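# Set the axle into the empty green saddle

## Task

Put the axle into the green saddle that has nothing in it, leaving every other object standing where it was at the start. It only counts if the axle stays there with no robot holding it, and at the end the gripper must open and the arm must pull away.

## Robot and tools

Setup: four identical arms, arm1, arm2, arm3 and arm4, each an i2rt Big YAM with six revolute joints, a two-finger gripper and a wrist camera. There is also one fixed room camera, cam_high. Camera names are arm1_cam_wrist, arm2_cam_wrist, arm3_cam_wrist, arm4_cam_wrist and cam_high. With joints 1 and 6 at 0 and the hand level and facing forward, the wrist camera rides on top of the hand looking toward the fingertips. Reach is about 1.0 m from the joint1 axis.

Frames: every pose in the results is in one common scene frame whose origin is on the floor, with +z up. "hand" is the midpoint between the fingertips. The hand's z axis runs along the fingers, and its y axis is the direction the fingers open and close. Each arm's foot pose is used in these numbers but is never printed. Commands never contain poses; they only contain joint targets.

Tools:
- execute_actions(actions, cameras). actions is a list holding exactly one action, or empty to just read the state and images. The action is an object keyed by robot name ("arm1" to "arm4"); under each you put {"joints": {...}}. The joint keys are absolute targets, not offsets: joint1_rad (-2.879 to 2.879, turns the arm about its foot, positive counter-clockwise seen from above, 0 means the direction the foot faces), joint2_rad (0 to 3.141, shoulder, 0 is upper arm pointing back and roughly level, increasing lifts it up then forward), joint3_rad (0 to 3.019, elbow, 0 is folded, increasing opens), joint4_rad (-1.692 to 1.57, hand pitch, positive tilts fingers up), joint5_rad (-1.57 to 1.57, sideways swing, positive to the arm's right), joint6_rad (-2.094 to 2.094, hand roll, positive clockwise viewed from behind the hand), all in radians; gripper_m (0 to 0.093) is fingertip spacing in metres. Done tolerances are ±0.045, ±0.14, ±0.09, ±0.055, ±0.03, ±0.035 rad and ±0.003 m. All motions in one action start at once but may finish at different times, and each joint moves at its own speed, so the hand can sweep a wide path. An action runs at most 15 s. An unknown key or out-of-range number rejects the entire call. cameras is a list of camera names, or "all"; omitted or null gives all, [] gives none. Images come in the order named on the "pictures" line.
- wait(seconds): 0 to 10 s, commands nothing, returns state and images.
- zoom_image(camera, region): region is [x0, y0, x1, y1] in pixels of that camera's most recent full image, top-left is (0, 0), at most 504 by 504.
- read_manual(section): only "licences"; moves nothing.
- finished_scene(scene): integer scene number; ends the scene irreversibly and reports whether the goal was met.

Result lines: joint_positions gives each joint (gripper_m is the sum of the two finger joints). joint_status tells how each commanded motion of the last accepted action ended: "off_target" (stopped short and may still push), "contact_stop" or "time_out" (target dropped, joint holds where it stopped; after time_out a joint may keep a nearby target and keep pushing, shown in on_its_own), "not_followed" (a built-in collision check withheld the arm's targets; a "joint command not followed" line with a "cause:" usually appears, and the arm may retry those targets with later actions; a gripper target still runs), and "limit_stop_at_motor_heat" (resend the target). on_its_own lists what was not commanded in this call; "held at" is the target held, not the actual position. Joint torques are raw drive outputs with per-arm offset, scale and noise, nonzero even in free air. MOTOR HOT warns from 85 °C; at 100 °C an OVER-TEMPERATURE FAULT drops the arm until it cools.

Practical points: a joint or arm left out of an action may still be driving toward an earlier target. To relieve a stuck push, command the joint its reported position. A target very close to the current position may not move anything. The arm does not halt on contact and can press hard; sustained pressing or holding a load overheats motors, even while the operator is composing a reply, since the simulation keeps running and the robot keeps its last command. A loaded joint may sag.

Avoid: hard pressing or hitting between arms (the self/inter-arm check can be late and ignores fingers, gripper housings and wrist cameras; no line reports arm-to-arm contact); knocking objects out of the work area or to the floor; drops, slips, slams and heavy pushes. A loose object may occasionally get a brief external nudge. Arms do not wait for one another. Finish by releasing the axle and moving the arm away before calling finished_scene.

Each tool is called by a JSON object that holds its "name" and its "arguments", one argument or row to a line.

## Session

{"name": "execute_actions", "arguments": {
  "actions": []
}}

Scene clock: 0.00 s.
Joint torques (N m, as the arm reports them, + toward a larger angle): no reading
Motor temperatures (°C, as the motors report them): arm1=[31 30 31 29 28 32] | arm2=[30 31 31 32 31 28] | arm3=[30 29 29 31 31 31] | arm4=[31 31 31 31 28 28]
arm1.joint_positions: joint1_rad=+0.839 joint2_rad=+0.582 joint3_rad=+1.334 joint4_rad=-1.527 joint5_rad=+0.011 joint6_rad=+0.060 gripper_m=+0.095
arm1.joint_status: not commanded
arm1.hand: x=-0.4974 y=+0.2178 z=+1.2483 quat_wxyz=(-0.366, -0.360, -0.847, +0.136) (m; scene frame)
arm2.joint_positions: joint1_rad=+0.685 joint2_rad=+0.546 joint3_rad=+1.423 joint4_rad=-1.244 joint5_rad=-0.134 joint6_rad=+0.117 gripper_m=+0.094
arm2.joint_status: not commanded
arm2.hand: x=-0.7876 y=-0.2041 z=+1.3592 quat_wxyz=(-0.171, +0.736, -0.369, -0.541) (m; scene frame)
arm3.joint_positions: joint1_rad=+0.835 joint2_rad=+0.448 joint3_rad=+1.331 joint4_rad=-1.504 joint5_rad=+0.136 joint6_rad=+0.231 gripper_m=+0.095
arm3.joint_status: not commanded
arm3.hand: x=+0.7298 y=+0.2240 z=+1.2765 quat_wxyz=(-0.423, -0.456, -0.763, +0.177) (m; scene frame)
arm4.joint_positions: joint1_rad=+0.818 joint2_rad=+0.480 joint3_rad=+1.415 joint4_rad=-1.178 joint5_rad=-0.205 joint6_rad=-0.220 gripper_m=+0.095
arm4.joint_status: not commanded
arm4.hand: x=+0.4864 y=-0.2502 z=+1.3791 quat_wxyz=(-0.216, +0.772, -0.148, -0.579) (m; scene frame)
pictures: arm1_cam_wrist, arm2_cam_wrist, arm3_cam_wrist, arm4_cam_wrist, cam_high
Images, in order (width x height): arm1_cam_wrist 504x504, arm2_cam_wrist 504x504, arm3_cam_wrist 504x504, arm4_cam_wrist 504x504, cam_high 896x504.

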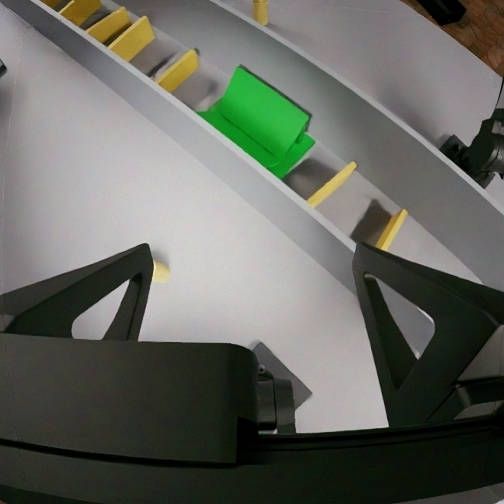

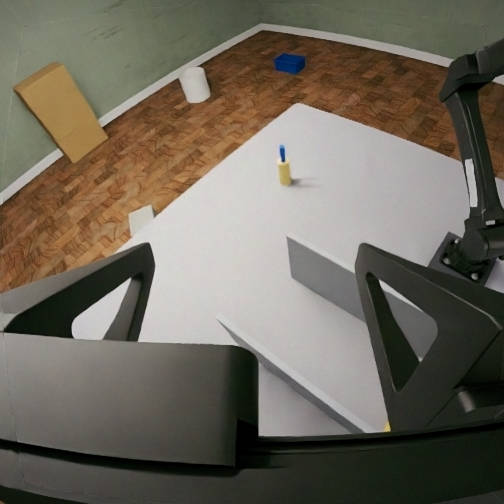

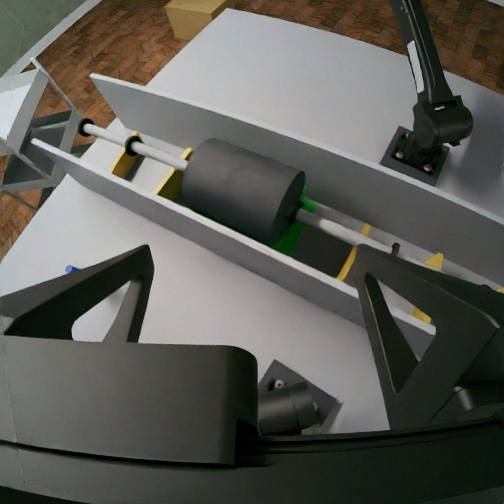

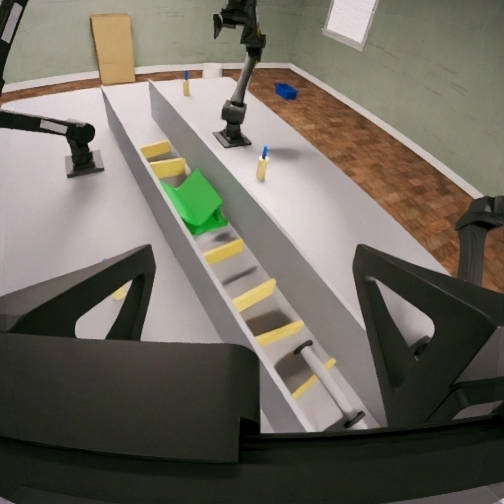

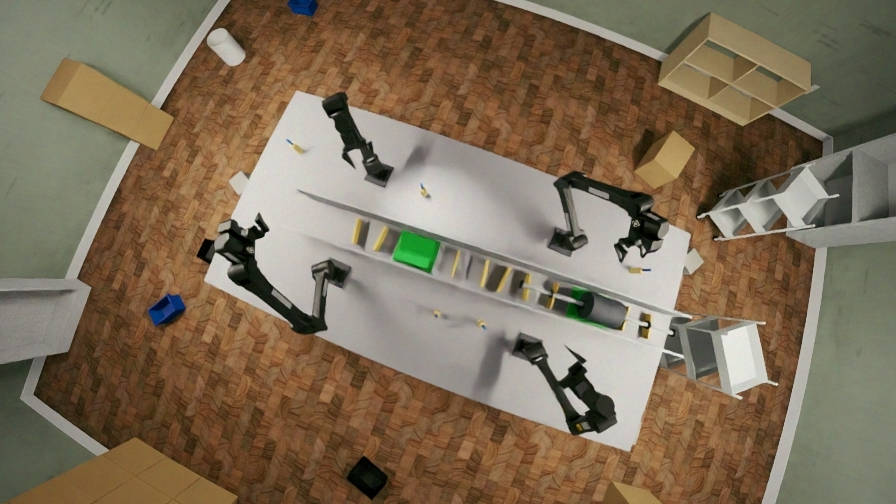

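{"name": "zoom_image", "arguments": {
  "camera": "cam_high",
  "region": [280, 160, 720, 400]
}}

{"name": "zoom_image", "arguments": {
  "camera": "arm3_cam_wrist",
  "region": [30, 60, 504, 340]
}}

Region (280, 160, 720, 400) of cam_high's 896x504 image, scaled by 1.145, with more detail than that image has; it fills the top 275 rows of this view, and the rest is white.

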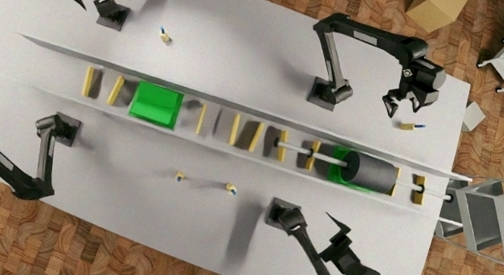

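Region (30, 60, 504, 340) of arm3_cam_wrist's 504x504 image, scaled by 1.063, with more detail than that image has; it fills the top 298 rows of this view, and the rest is white.

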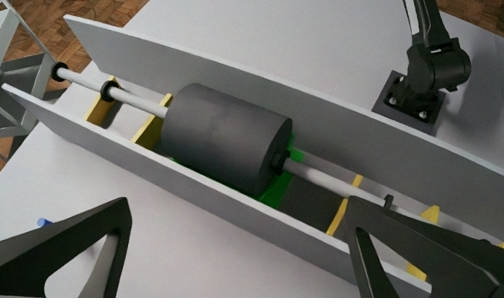

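{"name": "execute_actions", "arguments": {
  "actions": [
    {"arm3":{"joints":{"joint1_rad":1.098,"joint2_rad":2.0,"joint3_rad":2.21,"joint4_rad":-1.11,"joint5_rad":0,"joint6_rad":-0.58}},"arm4":{"joints":{"joint1_rad":-0.238,"joint2_rad":1.294,"joint3_rad":1.475,"joint4_rad":-1.69,"joint5_rad":0,"joint6_rad":-1.81}}}
  ],
  "cameras": ["arm3_cam_wrist","arm4_cam_wrist","cam_high"]
}}

Scene clock: 107.57 s.
Joint torques (N m, as the arm reports them, + toward a larger angle): arm1=[ 0.31  4.12  9.23  2.6  -0.02  0.13] | arm2=[-0.15  3.94  9.62  1.79 -0.01  0.  ] | arm3=[ -0.1  -23.75  12.98   1.54  -0.12  -0.16] | arm4=[  0.64 -11.49   9.09  -0.15  -0.11  -0.09]
Motor temperatures (°C, as the motors report them): arm1=[31 30 37 29 28 32] | arm2=[30 32 35 32 31 28] | arm3=[30 30 33 31 31 31] | arm4=[31 31 36 31 28 28]
arm1.joint_positions: joint1_rad=+0.839 joint2_rad=+0.582 joint3_rad=+1.334 joint4_rad=-1.527 joint5_rad=+0.011 joint6_rad=+0.060 gripper_m=+0.095
arm1.joint_status: not commanded
arm1.hand: x=-0.4974 y=+0.2178 z=+1.2483 quat_wxyz=(-0.366, -0.360, -0.847, +0.136) (m; scene frame)
arm2.joint_positions: joint1_rad=+0.685 joint2_rad=+0.546 joint3_rad=+1.423 joint4_rad=-1.244 joint5_rad=-0.134 joint6_rad=+0.117 gripper_m=+0.094
arm2.joint_status: not commanded
arm2.hand: x=-0.7876 y=-0.2041 z=+1.3592 quat_wxyz=(-0.171, +0.736, -0.369, -0.541) (m; scene frame)
arm3.joint_positions: joint1_rad=+1.084 joint2_rad=+2.031 joint3_rad=+2.171 joint4_rad=-1.120 joint5_rad=+0.003 joint6_rad=-0.571 gripper_m=+0.095
arm3.joint_status: all done
arm3.hand: x=+1.3024 y=-0.0355 z=+1.0564 quat_wxyz=(-0.250, +0.022, -0.957, +0.149) (m; scene frame)
arm4.joint_positions: joint1_rad=-0.234 joint2_rad=+1.297 joint3_rad=+1.463 joint4_rad=-1.677 joint5_rad=+0.000 joint6_rad=-1.798 gripper_m=+0.095
arm4.joint_status: all done
joint sent to its limit — the command would take arm4.joint4_rad past its lower limit, so that joint was sent only as far as its limit.
arm4.hand: x=+0.7302 y=+0.0161 z=+1.0952 quat_wxyz=(-0.028, +1.000, -0.007, +0.006) (m; scene frame)
pictures: arm3_cam_wrist, arm4_cam_wrist, cam_high
Images, in order (width x height): arm3_cam_wrist 504x504, arm4_cam_wrist 504x504, cam_high 896x504.

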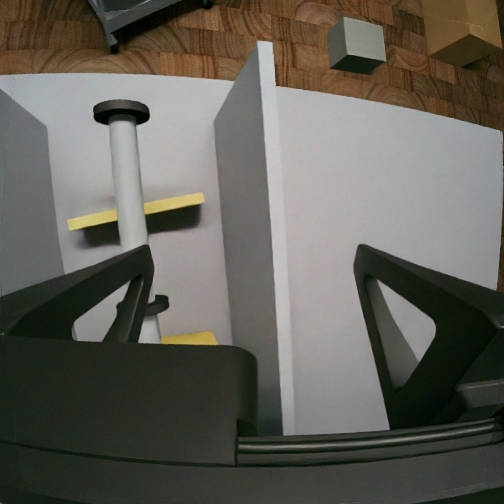

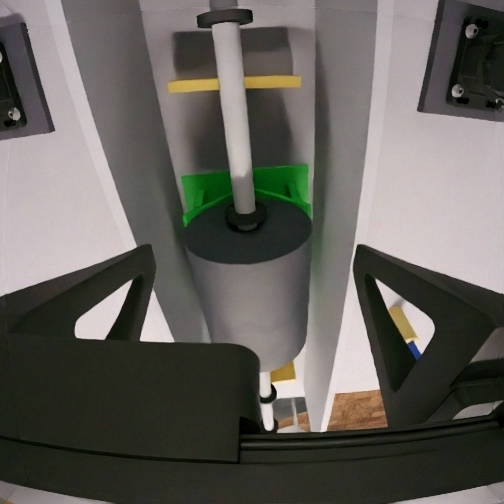

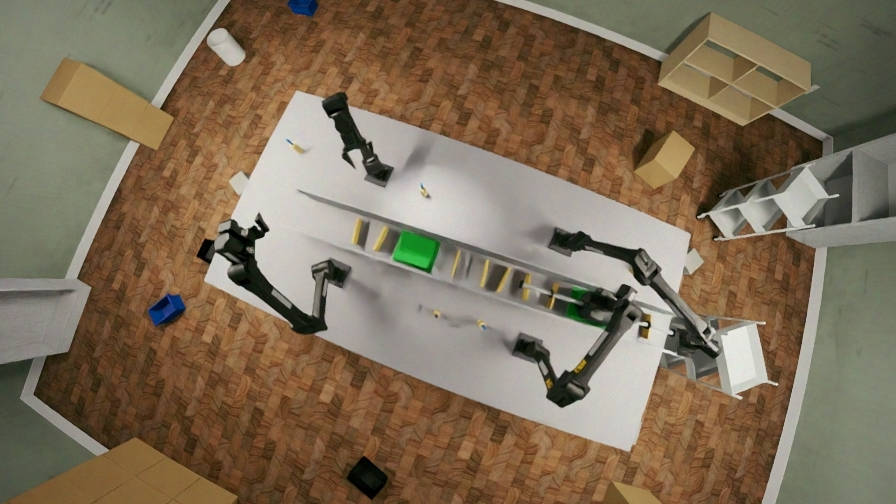

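{"name": "execute_actions", "arguments": {
  "actions": [
    {"arm3":{"joints":{"joint1_rad":1.125,"joint2_rad":1.99,"joint3_rad":2.03,"joint4_rad":-1.03,"joint6_rad":-0.544}},"arm4":{"joints":{"joint1_rad":-0.285,"joint2_rad":1.288,"joint3_rad":1.135,"joint4_rad":-1.41,"joint6_rad":-1.853}}}
  ],
  "cameras": ["arm3_cam_wrist","arm4_cam_wrist"]
}}

Scene clock: 133.83 s.
Joint torques (N m, as the arm reports them, + toward a larger angle): arm1=[ 0.29  4.1   9.23  2.59 -0.02  0.13] | arm2=[ 0.22  3.98  9.62  1.8  -0.01  0.  ] | arm3=[  0.06 -21.59  10.89   2.56  -0.11   0.02] | arm4=[  0.21 -10.45   7.73   0.57  -0.11  -0.09]
Motor temperatures (°C, as the motors report them): arm1=[31 30 38 29 28 32] | arm2=[30 32 36 32 31 28] | arm3=[30 32 35 31 32 31] | arm4=[31 32 38 31 28 28]
arm1.joint_positions: joint1_rad=+0.839 joint2_rad=+0.582 joint3_rad=+1.334 joint4_rad=-1.527 joint5_rad=+0.011 joint6_rad=+0.060 gripper_m=+0.095
arm1.joint_status: not commanded
arm1.hand: x=-0.4974 y=+0.2178 z=+1.2483 quat_wxyz=(-0.366, -0.360, -0.847, +0.136) (m; scene frame)
arm2.joint_positions: joint1_rad=+0.685 joint2_rad=+0.546 joint3_rad=+1.423 joint4_rad=-1.244 joint5_rad=-0.134 joint6_rad=+0.117 gripper_m=+0.094
arm2.joint_status: not commanded
arm2.hand: x=-0.7876 y=-0.2041 z=+1.3592 quat_wxyz=(-0.171, +0.736, -0.369, -0.541) (m; scene frame)
arm3.joint_positions: joint1_rad=+1.116 joint2_rad=+2.010 joint3_rad=+2.015 joint4_rad=-1.054 joint5_rad=+0.003 joint6_rad=-0.553 gripper_m=+0.095
arm3.joint_status: all done
arm3.hand: x=+1.2993 y=-0.0052 z=+1.0014 quat_wxyz=(-0.225, +0.029, -0.966, +0.126) (m; scene frame)
arm4.joint_positions: joint1_rad=-0.275 joint2_rad=+1.284 joint3_rad=+1.141 joint4_rad=-1.423 joint5_rad=+0.000 joint6_rad=-1.841 gripper_m=+0.095
arm4.joint_status: all done
arm4.hand: x=+0.7405 y=-0.0046 z=+0.9767 quat_wxyz=(-0.001, +1.000, -0.006, +0.000) (m; scene frame)
pictures: arm3_cam_wrist, arm4_cam_wrist
Images, in order (width x height): arm3_cam_wrist 504x504, arm4_cam_wrist 504x504.

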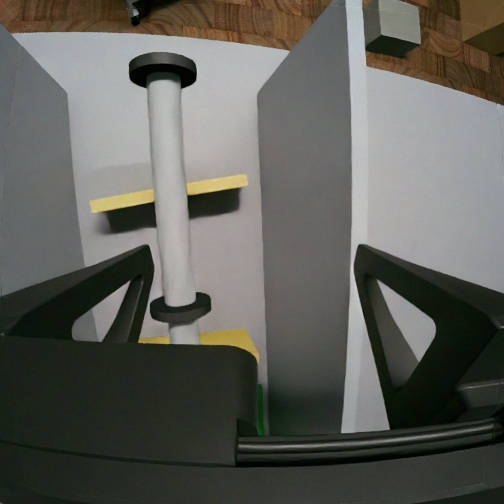

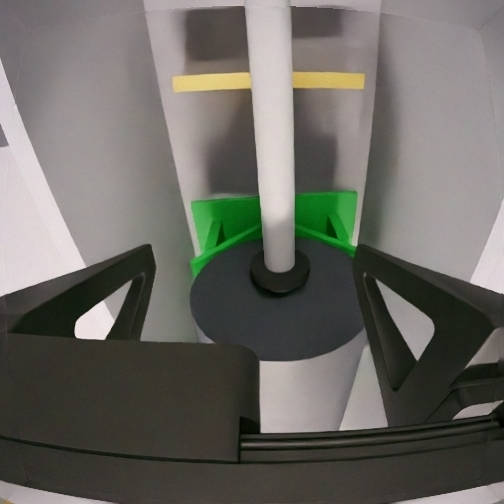

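{"name": "execute_actions", "arguments": {
  "actions": [
    {"arm3":{"joints":{"joint1_rad":1.15,"joint2_rad":2.06,"joint3_rad":1.93,"joint4_rad":-0.99,"joint6_rad":-0.49}},"arm4":{"joints":{"joint1_rad":-0.272,"joint2_rad":1.377,"joint3_rad":1.0,"joint4_rad":-1.19,"joint6_rad":-1.845}}}
  ],
  "cameras": ["arm3_cam_wrist","arm4_cam_wrist"]
}}

Scene clock: 145.83 s.
Joint torques (N m, as the arm reports them, + toward a larger angle): arm1=[ 0.3   4.1   9.22  2.6  -0.02  0.13] | arm2=[ 0.09  4.03  9.61  1.78 -0.01  0.  ] | arm3=[  0.85 -21.35  10.49   2.23  -0.17   0.03] | arm4=[  1.29 -12.23   7.6    0.53  -0.11   0.  ]
Motor temperatures (°C, as the motors report them): arm1=[31 30 38 29 28 32] | arm2=[30 32 36 32 31 28] | arm3=[30 32 35 31 32 31] | arm4=[31 32 38 31 28 28]
arm1.joint_positions: joint1_rad=+0.839 joint2_rad=+0.582 joint3_rad=+1.334 joint4_rad=-1.527 joint5_rad=+0.011 joint6_rad=+0.060 gripper_m=+0.095
arm1.joint_status: not commanded
arm1.hand: x=-0.4974 y=+0.2178 z=+1.2483 quat_wxyz=(-0.366, -0.360, -0.847, +0.136) (m; scene frame)
arm2.joint_positions: joint1_rad=+0.685 joint2_rad=+0.546 joint3_rad=+1.423 joint4_rad=-1.244 joint5_rad=-0.134 joint6_rad=+0.117 gripper_m=+0.094
arm2.joint_status: not commanded
arm2.hand: x=-0.7876 y=-0.2041 z=+1.3592 quat_wxyz=(-0.171, +0.736, -0.369, -0.541) (m; scene frame)
arm3.joint_positions: joint1_rad=+1.138 joint2_rad=+2.065 joint3_rad=+1.916 joint4_rad=-1.012 joint5_rad=+0.003 joint6_rad=-0.499 gripper_m=+0.095
arm3.joint_status: all done
arm3.hand: x=+1.2963 y=+0.0150 z=+0.9174 quat_wxyz=(-0.181, +0.014, -0.979, +0.092) (m; scene frame)
arm4.joint_positions: joint1_rad=-0.275 joint2_rad=+1.382 joint3_rad=+0.999 joint4_rad=-1.202 joint5_rad=+0.000 joint6_rad=-1.841 gripper_m=+0.095
arm4.joint_status: all done
arm4.hand: x=+0.7429 y=+0.0039 z=+0.8907 quat_wxyz=(+0.008, +1.000, -0.006, -0.002) (m; scene frame)
pictures: arm3_cam_wrist, arm4_cam_wrist
Images, in order (width x height): arm3_cam_wrist 504x504, arm4_cam_wrist 504x504.

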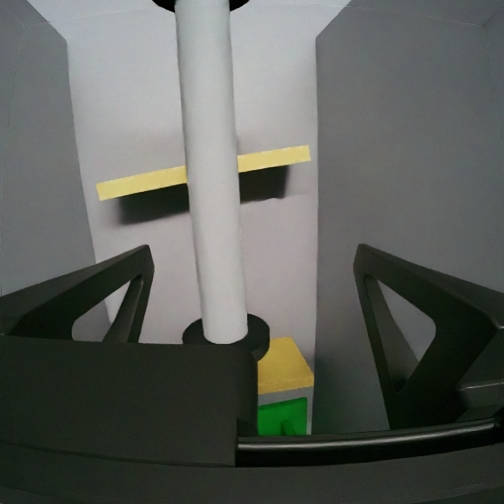

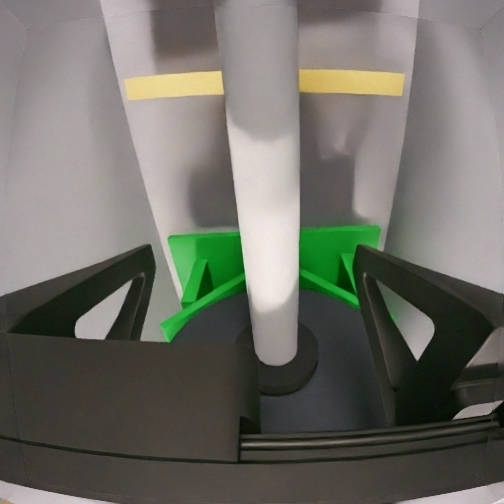

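{"name": "execute_actions", "arguments": {
  "actions": [
    {"arm3":{"joints":{"joint1_rad":1.164,"joint2_rad":2.1,"joint3_rad":1.877,"joint4_rad":-0.94,"joint6_rad":-0.468}},"arm4":{"joints":{"joint2_rad":1.405,"joint3_rad":0.97,"joint4_rad":-1.125}}}
  ],
  "cameras": ["arm3_cam_wrist","arm4_cam_wrist"]
}}

Scene clock: 157.53 s.
Joint torques (N m, as the arm reports them, + toward a larger angle): arm1=[ 0.31  4.07  9.22  2.59 -0.02  0.13] | arm2=[0.13 3.99 9.66 1.8  0.   0.  ] | arm3=[  0.5  -19.92   9.9    1.93  -0.13   0.02] | arm4=[  1.31 -10.44   6.65   0.63  -0.11   0.  ]
Motor temperatures (°C, as the motors report them): arm1=[31 30 38 29 28 32] | arm2=[30 32 36 32 31 28] | arm3=[30 32 35 31 32 31] | arm4=[31 32 37 31 28 28]
arm1.joint_positions: joint1_rad=+0.839 joint2_rad=+0.582 joint3_rad=+1.334 joint4_rad=-1.527 joint5_rad=+0.011 joint6_rad=+0.060 gripper_m=+0.095
arm1.joint_status: not commanded
arm1.hand: x=-0.4974 y=+0.2178 z=+1.2483 quat_wxyz=(-0.366, -0.360, -0.847, +0.136) (m; scene frame)
arm2.joint_positions: joint1_rad=+0.685 joint2_rad=+0.546 joint3_rad=+1.423 joint4_rad=-1.244 joint5_rad=-0.134 joint6_rad=+0.117 gripper_m=+0.094
arm2.joint_status: not commanded
arm2.hand: x=-0.7876 y=-0.2041 z=+1.3592 quat_wxyz=(-0.171, +0.736, -0.369, -0.541) (m; scene frame)
arm3.joint_positions: joint1_rad=+1.149 joint2_rad=+2.093 joint3_rad=+1.869 joint4_rad=-0.962 joint5_rad=+0.003 joint6_rad=-0.477 gripper_m=+0.095
arm3.joint_status: all done
arm3.hand: x=+1.2977 y=+0.0238 z=+0.8802 quat_wxyz=(-0.172, +0.008, -0.982, +0.084) (m; scene frame)
arm4.joint_positions: joint1_rad=-0.275 joint2_rad=+1.389 joint3_rad=+0.983 joint4_rad=-1.138 joint5_rad=+0.000 joint6_rad=-1.841 gripper_m=+0.095
arm4.joint_status: all done
arm4.hand: x=+0.7455 y=+0.0129 z=+0.8826 quat_wxyz=(-0.012, +1.000, -0.006, +0.003) (m; scene frame)
pictures: arm3_cam_wrist, arm4_cam_wrist
Images, in order (width x height): arm3_cam_wrist 504x504, arm4_cam_wrist 504x504.

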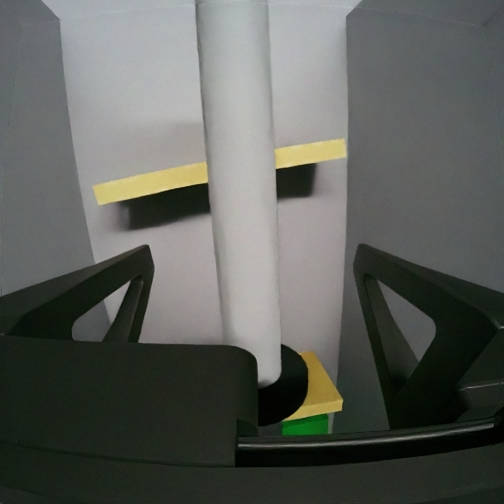

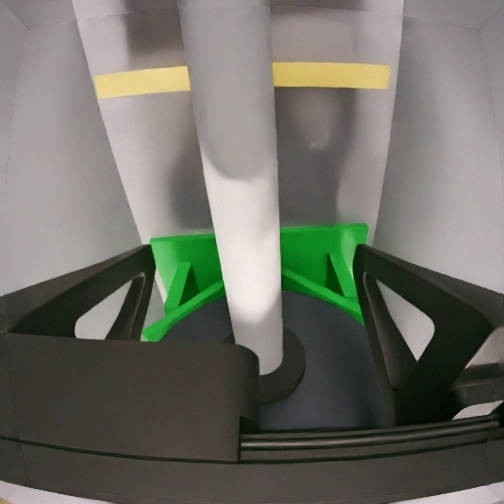

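{"name": "execute_actions", "arguments": {
  "actions": [
    {"arm3":{"joints":{"joint2_rad":2.13,"joint4_rad":-0.92}},"arm4":{"joints":{"joint2_rad":1.425,"joint3_rad":0.94,"joint4_rad":-1.115}}}
  ],
  "cameras": ["arm3_cam_wrist","arm4_cam_wrist"]
}}

Scene clock: 163.67 s.
Joint torques (N m, as the arm reports them, + toward a larger angle): arm1=[ 0.31  4.1   9.22  2.59 -0.02  0.13] | arm2=[-0.12  4.18  9.7   1.87 -0.01  0.  ] | arm3=[  0.22 -19.72   9.94   1.91  -0.11   0.02] | arm4=[  1.32 -10.9    6.63   0.48  -0.11   0.  ]
Motor temperatures (°C, as the motors report them): arm1=[31 30 38 29 28 32] | arm2=[30 32 36 32 31 28] | arm3=[30 32 35 31 32 31] | arm4=[31 32 37 31 28 28]
arm1.joint_positions: joint1_rad=+0.839 joint2_rad=+0.582 joint3_rad=+1.334 joint4_rad=-1.527 joint5_rad=+0.011 joint6_rad=+0.060 gripper_m=+0.095
arm1.joint_status: not commanded
arm1.hand: x=-0.4974 y=+0.2178 z=+1.2483 quat_wxyz=(-0.366, -0.360, -0.847, +0.136) (m; scene frame)
arm2.joint_positions: joint1_rad=+0.685 joint2_rad=+0.546 joint3_rad=+1.423 joint4_rad=-1.244 joint5_rad=-0.134 joint6_rad=+0.117 gripper_m=+0.094
arm2.joint_status: not commanded
arm2.hand: x=-0.7876 y=-0.2041 z=+1.3592 quat_wxyz=(-0.171, +0.736, -0.369, -0.541) (m; scene frame)
arm3.joint_positions: joint1_rad=+1.149 joint2_rad=+2.118 joint3_rad=+1.869 joint4_rad=-0.943 joint5_rad=+0.003 joint6_rad=-0.477 gripper_m=+0.095
arm3.joint_status: all done
arm3.hand: x=+1.3012 y=+0.0222 z=+0.8646 quat_wxyz=(-0.170, +0.008, -0.982, +0.083) (m; scene frame)
arm4.joint_positions: joint1_rad=-0.275 joint2_rad=+1.413 joint3_rad=+0.949 joint4_rad=-1.126 joint5_rad=+0.000 joint6_rad=-1.841 gripper_m=+0.095
arm4.joint_status: all done
arm4.hand: x=+0.7423 y=+0.0018 z=+0.8624 quat_wxyz=(+0.011, +1.000, -0.006, -0.003) (m; scene frame)
pictures: arm3_cam_wrist, arm4_cam_wrist
Images, in order (width x height): arm3_cam_wrist 504x504, arm4_cam_wrist 504x504.

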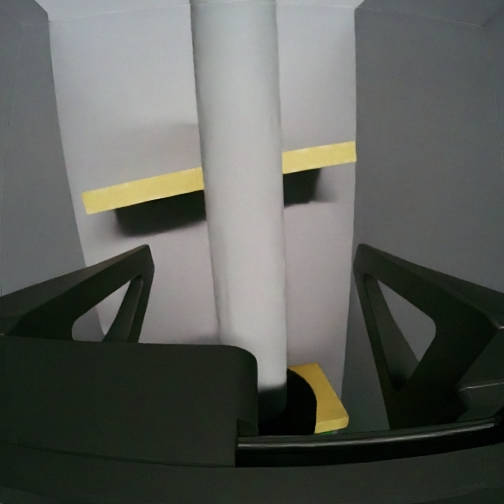

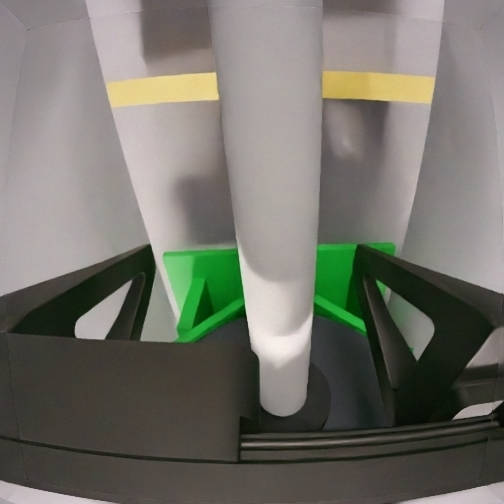

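Close, and pre-position arm1.

{"name": "execute_actions", "arguments": {
  "actions": [
    {"arm3":{"joints":{"gripper_m":0}},"arm4":{"joints":{"gripper_m":0,"joint4_rad":-1.075}}}
  ],
  "cameras": ["arm3_cam_wrist","arm4_cam_wrist"]
}}

Scene clock: 167.23 s.
Joint torques (N m, as the arm reports them, + toward a larger angle): arm1=[ 0.31  4.1   9.22  2.59 -0.02  0.13] | arm2=[0.03 4.21 9.69 1.87 0.   0.  ] | arm3=[  0.05 -20.09   9.97   1.74  -0.01   0.37] | arm4=[  1.06 -10.99   6.72   0.31  -0.17   0.54]
Motor temperatures (°C, as the motors report them): arm1=[31 30 38 29 28 32] | arm2=[30 32 36 32 31 28] | arm3=[30 32 35 31 32 31] | arm4=[31 32 37 31 28 28]
arm1.joint_positions: joint1_rad=+0.839 joint2_rad=+0.582 joint3_rad=+1.334 joint4_rad=-1.527 joint5_rad=+0.011 joint6_rad=+0.060 gripper_m=+0.095
arm1.joint_status: not commanded
arm1.hand: x=-0.4974 y=+0.2178 z=+1.2483 quat_wxyz=(-0.366, -0.360, -0.847, +0.136) (m; scene frame)
arm2.joint_positions: joint1_rad=+0.685 joint2_rad=+0.546 joint3_rad=+1.423 joint4_rad=-1.244 joint5_rad=-0.134 joint6_rad=+0.117 gripper_m=+0.094
arm2.joint_status: not commanded
arm2.hand: x=-0.7876 y=-0.2041 z=+1.3592 quat_wxyz=(-0.171, +0.736, -0.369, -0.541) (m; scene frame)
arm3.joint_positions: joint1_rad=+1.149 joint2_rad=+2.118 joint3_rad=+1.869 joint4_rad=-0.940 joint5_rad=+0.000 joint6_rad=-0.506 gripper_m=+0.023
arm3.joint_status: gripper_m off_target (ended at +0.023, target +0.000)
arm3.hand: x=+1.3018 y=+0.0224 z=+0.8644 quat_wxyz=(-0.170, +0.023, -0.982, +0.084) (m; scene frame)
arm4.joint_positions: joint1_rad=-0.273 joint2_rad=+1.413 joint3_rad=+0.949 joint4_rad=-1.080 joint5_rad=+0.001 joint6_rad=-1.886 gripper_m=+0.023
arm4.joint_status: gripper_m off_target (ended at +0.023, target +0.000); the others done
arm4.hand: x=+0.7451 y=+0.0129 z=+0.8624 quat_wxyz=(-0.011, +1.000, +0.018, +0.004) (m; scene frame)
pictures: arm3_cam_wrist, arm4_cam_wrist
Images, in order (width x height): arm3_cam_wrist 504x504, arm4_cam_wrist 504x504.

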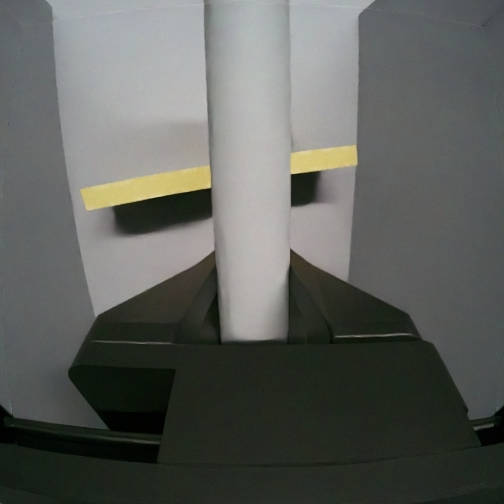

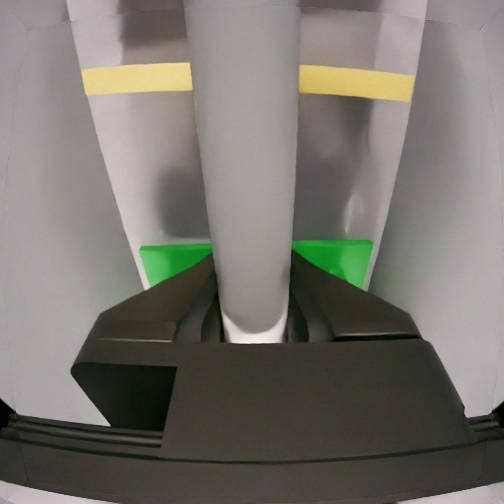

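{"name": "execute_actions", "arguments": {
  "actions": [
    {"arm3":{"joints":{"joint2_rad":2.02,"joint3_rad":1.89,"joint4_rad":-1.02,"joint6_rad":-0.5}},"arm4":{"joints":{"joint1_rad":-0.235,"joint2_rad":1.355,"joint3_rad":1.065,"joint4_rad":-1.25,"joint6_rad":-1.84}}}
  ],
  "cameras": ["arm3_cam_wrist","arm4_cam_wrist"]
}}

Scene clock: 187.47 s.
Joint torques (N m, as the arm reports them, + toward a larger angle): arm1=[ 0.3   4.05  9.22  2.59 -0.02  0.13] | arm2=[-0.13  4.    9.52  1.77  0.01  0.03] | arm3=[ -0.03 -27.54  11.48   0.23  -0.29   0.35] | arm4=[  1.79 -15.26  12.88  -1.37  -0.33   0.59]
Motor temperatures (°C, as the motors report them): arm1=[31 30 39 29 28 32] | arm2=[30 32 36 32 31 28] | arm3=[30 33 35 31 32 32] | arm4=[31 32 38 31 28 28]
arm1.joint_positions: joint1_rad=+0.839 joint2_rad=+0.582 joint3_rad=+1.334 joint4_rad=-1.527 joint5_rad=+0.011 joint6_rad=+0.060 gripper_m=+0.095
arm1.joint_status: not commanded
arm1.hand: x=-0.4974 y=+0.2178 z=+1.2483 quat_wxyz=(-0.366, -0.360, -0.847, +0.136) (m; scene frame)
arm2.joint_positions: joint1_rad=+0.685 joint2_rad=+0.546 joint3_rad=+1.423 joint4_rad=-1.244 joint5_rad=-0.134 joint6_rad=+0.117 gripper_m=+0.094
arm2.joint_status: not commanded
arm2.hand: x=-0.7876 y=-0.2041 z=+1.3592 quat_wxyz=(-0.171, +0.736, -0.369, -0.541) (m; scene frame)
arm3.joint_positions: joint1_rad=+1.149 joint2_rad=+2.091 joint3_rad=+1.864 joint4_rad=-1.009 joint5_rad=+0.008 joint6_rad=-0.538 gripper_m=+0.023
arm3.joint_status: joint6_rad off_target (ended at -0.538, target -0.500); the others done
arm3.hand: x=+1.2865 y=+0.0287 z=+0.8753 quat_wxyz=(-0.146, +0.038, -0.985, +0.079) (m; scene frame)
arm4.joint_positions: joint1_rad=-0.244 joint2_rad=+1.394 joint3_rad=+0.988 joint4_rad=-1.210 joint5_rad=+0.006 joint6_rad=-1.886 gripper_m=+0.023
arm4.joint_status: joint6_rad time_out (moved -0.001 of +0.046); the others done
arm4.on_its_own: joint6_rad reads -1.886 and still pushes toward -1.840 since a time_out
arm4.hand: x=+0.7312 y=+0.0006 z=+0.8828 quat_wxyz=(+0.023, +0.999, +0.033, -0.004) (m; scene frame)
pictures: arm3_cam_wrist, arm4_cam_wrist
Images, in order (width x height): arm3_cam_wrist 504x504, arm4_cam_wrist 504x504.

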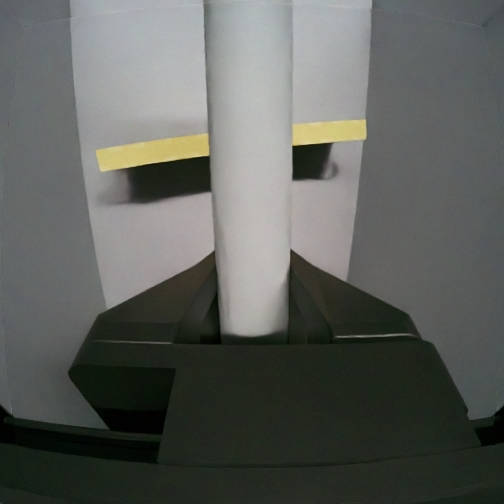

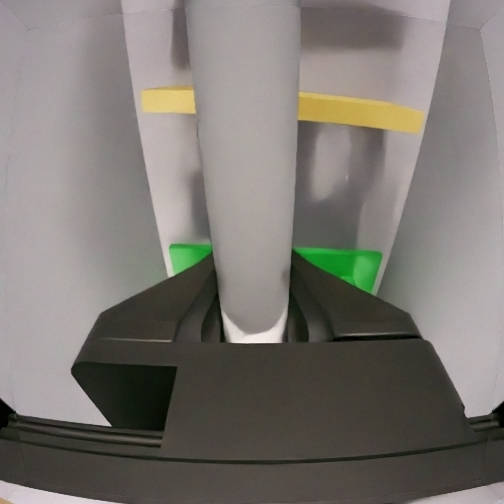

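{"name": "execute_actions", "arguments": {
  "actions": [
    {"arm3":{"joints":{"joint1_rad":1.14,"joint2_rad":1.985,"joint3_rad":1.95,"joint4_rad":-1.05,"joint6_rad":-0.52}},"arm4":{"joints":{"joint2_rad":1.325,"joint3_rad":1.13,"joint4_rad":-1.26,"joint6_rad":-1.86}}}
  ],
  "cameras": ["arm3_cam_wrist","arm4_cam_wrist","arm2_cam_wrist"]
}}

Scene clock: 196.83 s.
Joint torques (N m, as the arm reports them, + toward a larger angle): arm1=[ 0.27  4.1   9.23  2.59 -0.02  0.12] | arm2=[0.03 4.   9.56 1.78 0.   0.01] | arm3=[ -1.31 -26.28  15.26  -0.09  -0.03   0.05] | arm4=[  1.31 -15.46  14.61  -0.37  -0.11   0.36]
Motor temperatures (°C, as the motors report them): arm1=[31 30 39 29 28 32] | arm2=[30 32 36 32 31 28] | arm3=[30 34 36 31 32 32] | arm4=[31 33 42 31 28 28]
arm1.joint_positions: joint1_rad=+0.839 joint2_rad=+0.582 joint3_rad=+1.334 joint4_rad=-1.527 joint5_rad=+0.011 joint6_rad=+0.060 gripper_m=+0.095
arm1.joint_status: not commanded
arm1.hand: x=-0.4974 y=+0.2178 z=+1.2483 quat_wxyz=(-0.366, -0.360, -0.847, +0.136) (m; scene frame)
arm2.joint_positions: joint1_rad=+0.685 joint2_rad=+0.546 joint3_rad=+1.423 joint4_rad=-1.244 joint5_rad=-0.134 joint6_rad=+0.117 gripper_m=+0.094
arm2.joint_status: not commanded
arm2.hand: x=-0.7876 y=-0.2041 z=+1.3592 quat_wxyz=(-0.171, +0.736, -0.369, -0.541) (m; scene frame)
arm3.joint_positions: joint1_rad=+1.149 joint2_rad=+2.049 joint3_rad=+1.878 joint4_rad=-1.036 joint5_rad=+0.001 joint6_rad=-0.532 gripper_m=+0.023
arm3.joint_status: all done
arm3.hand: x=+1.2855 y=+0.0302 z=+0.9090 quat_wxyz=(-0.161, +0.036, -0.983, +0.083) (m; scene frame)
arm4.joint_positions: joint1_rad=-0.238 joint2_rad=+1.367 joint3_rad=+1.033 joint4_rad=-1.246 joint5_rad=+0.000 joint6_rad=-1.886 gripper_m=+0.023
arm4.joint_status: joint3_rad time_out (moved +0.044 of +0.142); the others done
arm4.on_its_own: joint3_rad reads +1.033 and still pushes toward +1.130 since a time_out
arm4.hand: x=+0.7302 y=+0.0093 z=+0.9078 quat_wxyz=(+0.006, +0.999, +0.035, -0.002) (m; scene frame)
pictures: arm2_cam_wrist, arm3_cam_wrist, arm4_cam_wrist
Images, in order (width x height): arm2_cam_wrist 504x504, arm3_cam_wrist 504x504, arm4_cam_wrist 504x504.

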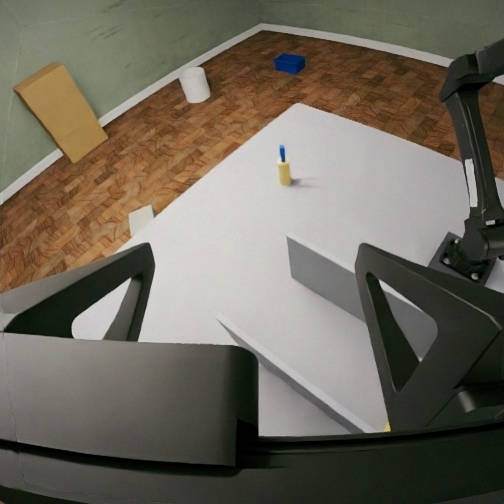

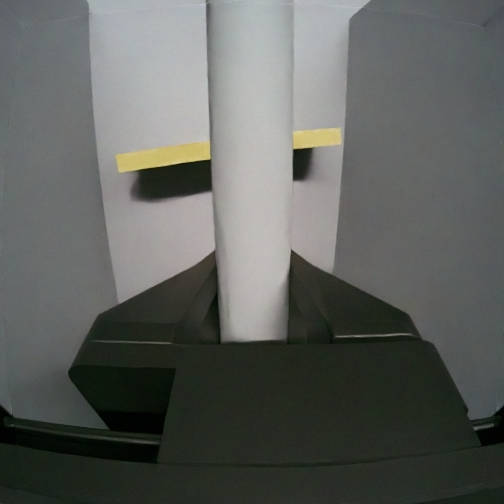

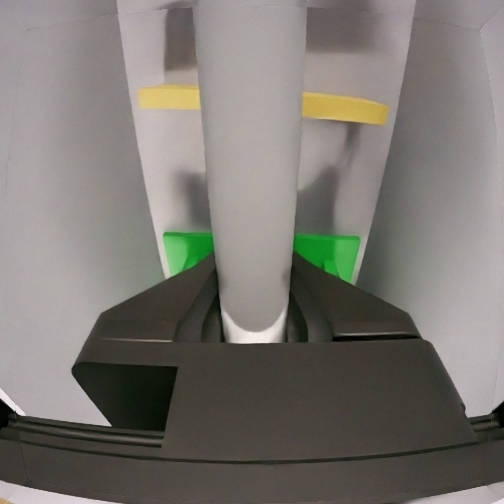

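{"name": "execute_actions", "arguments": {
  "actions": [
    {"arm3":{"joints":{"joint1_rad":1.03,"joint2_rad":1.70,"joint3_rad":1.55,"joint4_rad":-0.94,"joint5_rad":-0.042,"joint6_rad":-0.615}},"arm4":{"joints":{"joint1_rad":0.12,"joint2_rad":1.275,"joint3_rad":1.125,"joint4_rad":-1.285,"joint6_rad":-1.48}},"arm1":{"joints":{"joint1_rad":1.0,"joint2_rad":1.5,"joint3_rad":1.45,"joint4_rad":-0.9,"joint5_rad":0,"joint6_rad":0}}}
  ],
  "cameras": ["arm1_cam_wrist","arm4_cam_wrist"]
}}

Scene clock: 218.63 s.
Joint torques (N m, as the arm reports them, + toward a larger angle): arm1=[  0.5  -10.45  10.73   2.73  -0.16   0.04] | arm2=[ 0.42  3.93  9.62  1.84 -0.02  0.  ] | arm3=[ -1.48 -19.06  11.66   1.86   0.24  -0.05] | arm4=[  1.44 -14.3   14.43   0.1   -0.32   0.45]
Motor temperatures (°C, as the motors report them): arm1=[31 30 39 29 28 32] | arm2=[30 32 36 32 31 28] | arm3=[30 34 39 31 32 31] | arm4=[31 33 48 31 28 28]
arm1.joint_positions: joint1_rad=+0.997 joint2_rad=+1.513 joint3_rad=+1.431 joint4_rad=-0.914 joint5_rad=+0.003 joint6_rad=+0.010 gripper_m=+0.095
arm1.joint_status: all done
arm1.hand: x=-0.1552 y=+0.0307 z=+1.0408 quat_wxyz=(-0.274, -0.280, -0.916, +0.083) (m; scene frame)
arm2.joint_positions: joint1_rad=+0.685 joint2_rad=+0.546 joint3_rad=+1.423 joint4_rad=-1.244 joint5_rad=-0.134 joint6_rad=+0.117 gripper_m=+0.094
arm2.joint_status: not commanded
arm2.hand: x=-0.7876 y=-0.2041 z=+1.3592 quat_wxyz=(-0.171, +0.736, -0.369, -0.541) (m; scene frame)
arm3.joint_positions: joint1_rad=+1.025 joint2_rad=+1.732 joint3_rad=+1.523 joint4_rad=-0.963 joint5_rad=-0.050 joint6_rad=-0.616 gripper_m=+0.023
arm3.joint_status: all done
arm3.hand: x=+1.1605 y=+0.0153 z=+0.9552 quat_wxyz=(-0.179, +0.021, -0.980, +0.088) (m; scene frame)
arm4.joint_positions: joint1_rad=+0.115 joint2_rad=+1.312 joint3_rad=+1.033 joint4_rad=-1.283 joint5_rad=+0.005 joint6_rad=-1.515 gripper_m=+0.023
arm4.joint_status: joint3_rad time_out (moved +0.000 of +0.092); the others done
arm4.on_its_own: joint3_rad reads +1.033 and still pushes toward +1.125 since a time_out
arm4.hand: x=+0.6025 y=+0.0082 z=+0.9269 quat_wxyz=(-0.003, +1.000, +0.026, +0.002) (m; scene frame)
pictures: arm1_cam_wrist, arm4_cam_wrist
Images, in order (width x height): arm1_cam_wrist 504x504, arm4_cam_wrist 504x504.

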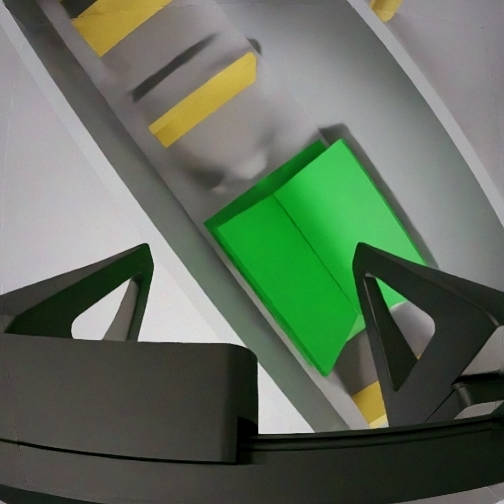

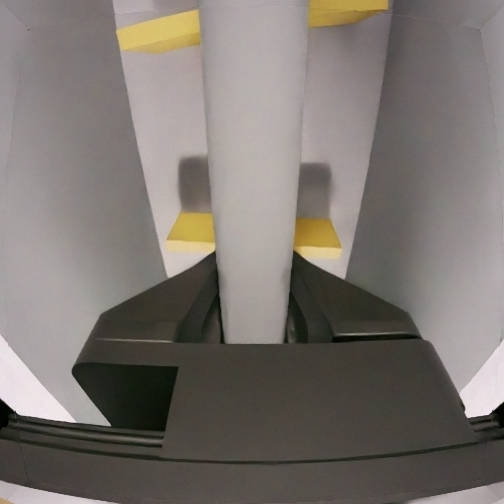

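{"name": "execute_actions", "arguments": {
  "actions": [
    {"arm3":{"joints":{"joint1_rad":0.874,"joint2_rad":1.45,"joint3_rad":1.27,"joint4_rad":-0.95,"joint5_rad":-0.097,"joint6_rad":-0.76}},"arm4":{"joints":{"joint1_rad":0.45,"joint2_rad":1.365,"joint3_rad":1.30,"joint4_rad":-1.37,"joint6_rad":-1.14}},"arm1":{"joints":{"joint4_rad":-0.45,"joint5_rad":-0.4}}}
  ],
  "cameras": ["arm1_cam_wrist","arm4_cam_wrist"]
}}

Scene clock: 230.50 s.
Joint torques (N m, as the arm reports them, + toward a larger angle): arm1=[  0.49 -10.63  11.21   3.36  -0.37   0.03] | arm2=[ 0.02  4.13  9.67  1.81 -0.03  0.01] | arm3=[ -0.08 -12.63  11.08   1.3   -0.07  -0.13] | arm4=[  1.65 -16.38  14.98   0.02   0.09   0.33]
Motor temperatures (°C, as the motors report them): arm1=[31 31 40 29 28 32] | arm2=[30 32 36 32 31 28] | arm3=[30 34 38 31 32 31] | arm4=[31 33 50 31 28 28]
arm1.joint_positions: joint1_rad=+0.997 joint2_rad=+1.513 joint3_rad=+1.431 joint4_rad=-0.466 joint5_rad=-0.396 joint6_rad=+0.010 gripper_m=+0.095
arm1.joint_status: all done
arm1.hand: x=-0.0645 y=+0.0513 z=+1.1261 quat_wxyz=(-0.511, -0.156, -0.845, -0.027) (m; scene frame)
arm2.joint_positions: joint1_rad=+0.685 joint2_rad=+0.546 joint3_rad=+1.423 joint4_rad=-1.244 joint5_rad=-0.134 joint6_rad=+0.117 gripper_m=+0.094
arm2.joint_status: not commanded
arm2.hand: x=-0.7876 y=-0.2041 z=+1.3592 quat_wxyz=(-0.171, +0.736, -0.369, -0.541) (m; scene frame)
arm3.joint_positions: joint1_rad=+0.862 joint2_rad=+1.468 joint3_rad=+1.246 joint4_rad=-0.955 joint5_rad=-0.098 joint6_rad=-0.754 gripper_m=+0.023
arm3.joint_status: all done
arm3.hand: x=+1.0305 y=+0.0098 z=+0.9713 quat_wxyz=(-0.178, +0.013, -0.979, +0.094) (m; scene frame)
arm4.joint_positions: joint1_rad=+0.444 joint2_rad=+1.403 joint3_rad=+1.203 joint4_rad=-1.366 joint5_rad=-0.005 joint6_rad=-1.164 gripper_m=+0.023
arm4.joint_status: joint3_rad time_out (moved +0.170 of +0.267); the others done
arm4.on_its_own: joint3_rad reads +1.203 and still pushes toward +1.300 since a time_out
arm4.hand: x=+0.4699 y=+0.0136 z=+0.9575 quat_wxyz=(+0.000, +1.000, +0.015, -0.004) (m; scene frame)
pictures: arm1_cam_wrist, arm4_cam_wrist
Images, in order (width x height): arm1_cam_wrist 504x504, arm4_cam_wrist 504x504.

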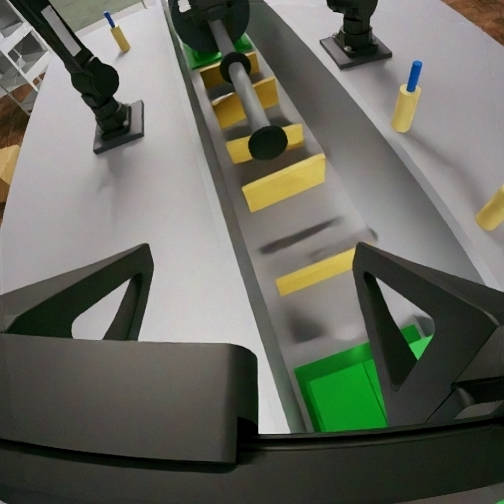

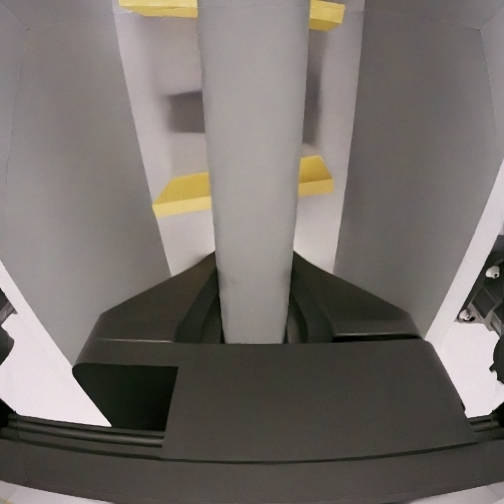

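{"name": "execute_actions", "arguments": {
  "actions": [
    {"arm3":{"joints":{"joint1_rad":0.633,"joint2_rad":1.235,"joint3_rad":1.04,"joint4_rad":-0.98,"joint5_rad":-0.177,"joint6_rad":-0.98}},"arm4":{"joints":{"joint1_rad":0.705,"joint2_rad":1.525,"joint3_rad":1.485,"joint4_rad":-1.385,"joint6_rad":-0.88}},"arm1":{"joints":{"joint4_rad":-0.7,"joint5_rad":0,"joint6_rad":-0.55,"joint3_rad":1.55}}}
  ],
  "cameras": ["arm1_cam_wrist"]
}}

{"name": "execute_actions", "arguments": {
  "actions": [
    {"arm3":{"joints":{"joint1_rad":0.277,"joint2_rad":1.10,"joint3_rad":0.93,"joint4_rad":-1.10,"joint5_rad":-0.276,"joint6_rad":-1.33}},"arm4":{"joints":{"joint1_rad":0.885,"joint2_rad":1.735,"joint3_rad":1.79,"joint4_rad":-1.47,"joint6_rad":-0.70}}}
  ],
  "cameras": ["arm1_cam_wrist","cam_high"]
}}

Scene clock: 245.20 s.
Joint torques (N m, as the arm reports them, + toward a larger angle): arm1=[  0.56 -10.05  13.29   2.13   0.12   0.08] | arm2=[ 0.07  4.04  9.63  1.78 -0.01  0.01] | arm3=[  0.36 -10.83  11.23   0.52   0.18   0.16] | arm4=[  0.6  -20.65  15.39   0.1    0.23   0.44]
Motor temperatures (°C, as the motors report them): arm1=[31 31 42 29 28 32] | arm2=[30 32 37 32 31 28] | arm3=[30 33 37 31 32 31] | arm4=[31 33 52 31 28 28]
arm1.joint_positions: joint1_rad=+0.997 joint2_rad=+1.510 joint3_rad=+1.506 joint4_rad=-0.694 joint5_rad=-0.004 joint6_rad=-0.540 gripper_m=+0.095
arm1.joint_status: all done
arm1.hand: x=-0.1090 y=+0.0021 z=+1.1198 quat_wxyz=(-0.361, -0.017, -0.905, +0.226) (m; scene frame)
arm2.joint_positions: joint1_rad=+0.685 joint2_rad=+0.546 joint3_rad=+1.423 joint4_rad=-1.244 joint5_rad=-0.134 joint6_rad=+0.117 gripper_m=+0.094
arm2.joint_status: not commanded
arm2.hand: x=-0.7876 y=-0.2041 z=+1.3592 quat_wxyz=(-0.171, +0.736, -0.369, -0.541) (m; scene frame)
arm3.joint_positions: joint1_rad=+0.620 joint2_rad=+1.259 joint3_rad=+1.015 joint4_rad=-0.976 joint5_rad=-0.185 joint6_rad=-0.996 gripper_m=+0.023
arm3.joint_status: all done
arm3.hand: x=+0.8992 y=+0.0116 z=+0.9585 quat_wxyz=(-0.173, +0.020, -0.980, +0.092) (m; scene frame)
arm4.joint_positions: joint1_rad=+0.710 joint2_rad=+1.575 joint3_rad=+1.382 joint4_rad=-1.382 joint5_rad=-0.008 joint6_rad=-0.913 gripper_m=+0.023
arm4.joint_status: joint3_rad time_out (moved +0.179 of +0.282); the others done
arm4.on_its_own: joint3_rad reads +1.382 and still pushes toward +1.485 since a time_out
arm4.hand: x=+0.3385 y=+0.0042 z=+0.9542 quat_wxyz=(+0.005, +1.000, +0.023, -0.002) (m; scene frame)
pictures: arm1_cam_wrist
Images, in order (width x height): arm1_cam_wrist 504x504.

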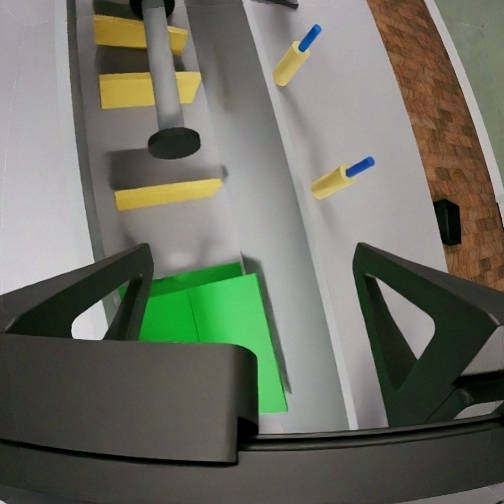

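not run: a stop came earlier in this reply.

{"name": "execute_actions", "arguments": {
  "actions": [
    {"arm3":{"joints":{"joint1_rad":0.277,"joint2_rad":1.10,"joint3_rad":0.93,"joint4_rad":-1.10,"joint5_rad":-0.276,"joint6_rad":-1.33}},"arm4":{"joints":{"joint1_rad":0.88,"joint2_rad":1.73,"joint3_rad":1.79,"joint4_rad":-1.47,"joint6_rad":-0.72}}}
  ],
  "cameras": ["arm1_cam_wrist","cam_high"]
}}

Scene clock: 250.70 s.
Joint torques (N m, as the arm reports them, + toward a larger angle): arm1=[  0.49 -10.32  13.24   2.13   0.12   0.08] | arm2=[ 0.17  3.93  9.57  1.77 -0.01  0.  ] | arm3=[-2.41 -8.64 11.    0.4  -0.06 -0.01] | arm4=[  0.76 -25.84  15.73  -0.17   0.24   0.46]
Motor temperatures (°C, as the motors report them): arm1=[31 31 43 29 28 32] | arm2=[30 32 37 32 31 28] | arm3=[30 33 37 31 32 31] | arm4=[31 34 53 31 28 28]
arm1.joint_positions: joint1_rad=+0.997 joint2_rad=+1.510 joint3_rad=+1.506 joint4_rad=-0.694 joint5_rad=-0.004 joint6_rad=-0.540 gripper_m=+0.095
arm1.joint_status: not commanded
arm1.hand: x=-0.1090 y=+0.0021 z=+1.1198 quat_wxyz=(-0.361, -0.017, -0.905, +0.226) (m; scene frame)
arm2.joint_positions: joint1_rad=+0.685 joint2_rad=+0.546 joint3_rad=+1.423 joint4_rad=-1.244 joint5_rad=-0.134 joint6_rad=+0.117 gripper_m=+0.094
arm2.joint_status: not commanded
arm2.hand: x=-0.7876 y=-0.2041 z=+1.3592 quat_wxyz=(-0.171, +0.736, -0.369, -0.541) (m; scene frame)
arm3.joint_positions: joint1_rad=+0.293 joint2_rad=+1.125 joint3_rad=+0.906 joint4_rad=-1.094 joint5_rad=-0.283 joint6_rad=-1.332 gripper_m=+0.023
arm3.joint_status: all done
arm3.hand: x=+0.7751 y=+0.0187 z=+0.9540 quat_wxyz=(-0.168, +0.026, -0.982, +0.085) (m; scene frame)
arm4.joint_positions: joint1_rad=+0.883 joint2_rad=+1.792 joint3_rad=+1.685 joint4_rad=-1.460 joint5_rad=-0.008 joint6_rad=-0.755 gripper_m=+0.023
arm4.joint_status: joint3_rad time_out (moved +0.303 of +0.408); the others done
arm4.on_its_own: joint3_rad reads +1.685 and still pushes toward +1.790 since a time_out; joint6_rad reads -0.755 and still pushes toward -0.720 since a time_out
arm4.hand: x=+0.2155 y=+0.0028 z=+0.9627 quat_wxyz=(+0.003, +1.000, +0.030, -0.005) (m; scene frame)
pictures: arm1_cam_wrist, cam_high
Images, in order (width x height): arm1_cam_wrist 504x504, cam_high 896x504.

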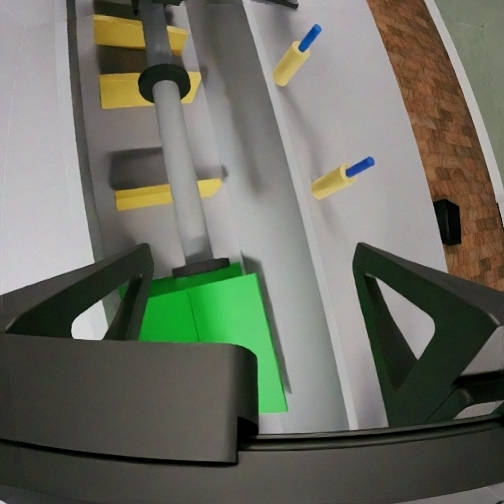

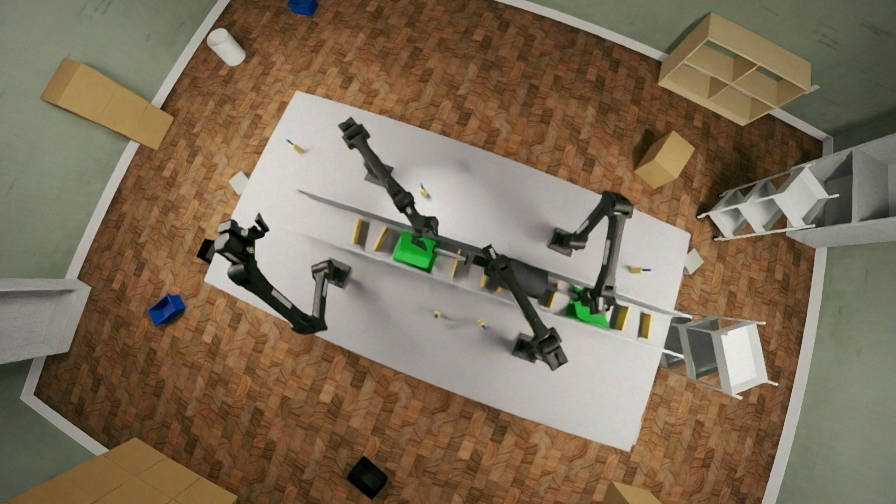

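{"name": "execute_actions", "arguments": {
  "actions": [
    {"arm1":{"joints":{"joint1_rad":1.055,"joint2_rad":2.03,"joint3_rad":2.32,"joint4_rad":-1.49,"joint6_rad":-0.56}}}
  ],
  "cameras": ["arm1_cam_wrist"]
}}

Scene clock: 259.60 s.
Joint torques (N m, as the arm reports them, + toward a larger angle): arm1=[ -0.18 -15.51  11.97   1.21   0.03   0.06] | arm2=[ 0.3   4.06  9.62  1.8  -0.02  0.  ] | arm3=[-1.9  -8.57 11.06  0.24 -0.01  0.  ] | arm4=[  0.83 -25.95  15.72  -0.15   0.24   0.45]
Motor temperatures (°C, as the motors report them): arm1=[31 32 44 29 28 32] | arm2=[30 32 37 32 31 28] | arm3=[30 32 37 31 32 31] | arm4=[31 35 54 31 28 28]
arm1.joint_positions: joint1_rad=+1.060 joint2_rad=+2.034 joint3_rad=+2.281 joint4_rad=-1.483 joint5_rad=-0.003 joint6_rad=-0.550 gripper_m=+0.095
arm1.joint_status: all done
arm1.hand: x=-0.0304 y=+0.0035 z=+1.0664 quat_wxyz=(-0.145, +0.016, -0.985, +0.086) (m; scene frame)
arm2.joint_positions: joint1_rad=+0.685 joint2_rad=+0.546 joint3_rad=+1.423 joint4_rad=-1.244 joint5_rad=-0.134 joint6_rad=+0.117 gripper_m=+0.094
arm2.joint_status: not commanded
arm2.hand: x=-0.7876 y=-0.2041 z=+1.3592 quat_wxyz=(-0.171, +0.736, -0.369, -0.541) (m; scene frame)
arm3.joint_positions: joint1_rad=+0.293 joint2_rad=+1.125 joint3_rad=+0.906 joint4_rad=-1.094 joint5_rad=-0.283 joint6_rad=-1.332 gripper_m=+0.023
arm3.joint_status: not commanded
arm3.hand: x=+0.7751 y=+0.0187 z=+0.9540 quat_wxyz=(-0.168, +0.026, -0.982, +0.085) (m; scene frame)
arm4.joint_positions: joint1_rad=+0.883 joint2_rad=+1.792 joint3_rad=+1.685 joint4_rad=-1.460 joint5_rad=-0.008 joint6_rad=-0.755 gripper_m=+0.023
arm4.joint_status: not commanded
arm4.on_its_own: joint3_rad reads +1.685 and still pushes toward +1.790 since a time_out; joint6_rad reads -0.755 and still pushes toward -0.720 since a time_out
arm4.hand: x=+0.2155 y=+0.0028 z=+0.9627 quat_wxyz=(+0.003, +1.000, +0.030, -0.005) (m; scene frame)
pictures: arm1_cam_wrist
Images, in order (width x height): arm1_cam_wrist 504x504.

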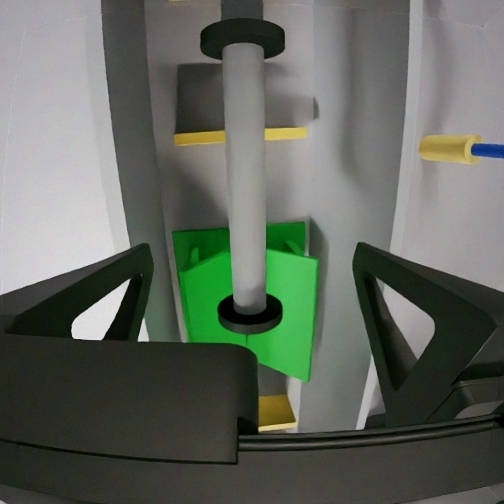

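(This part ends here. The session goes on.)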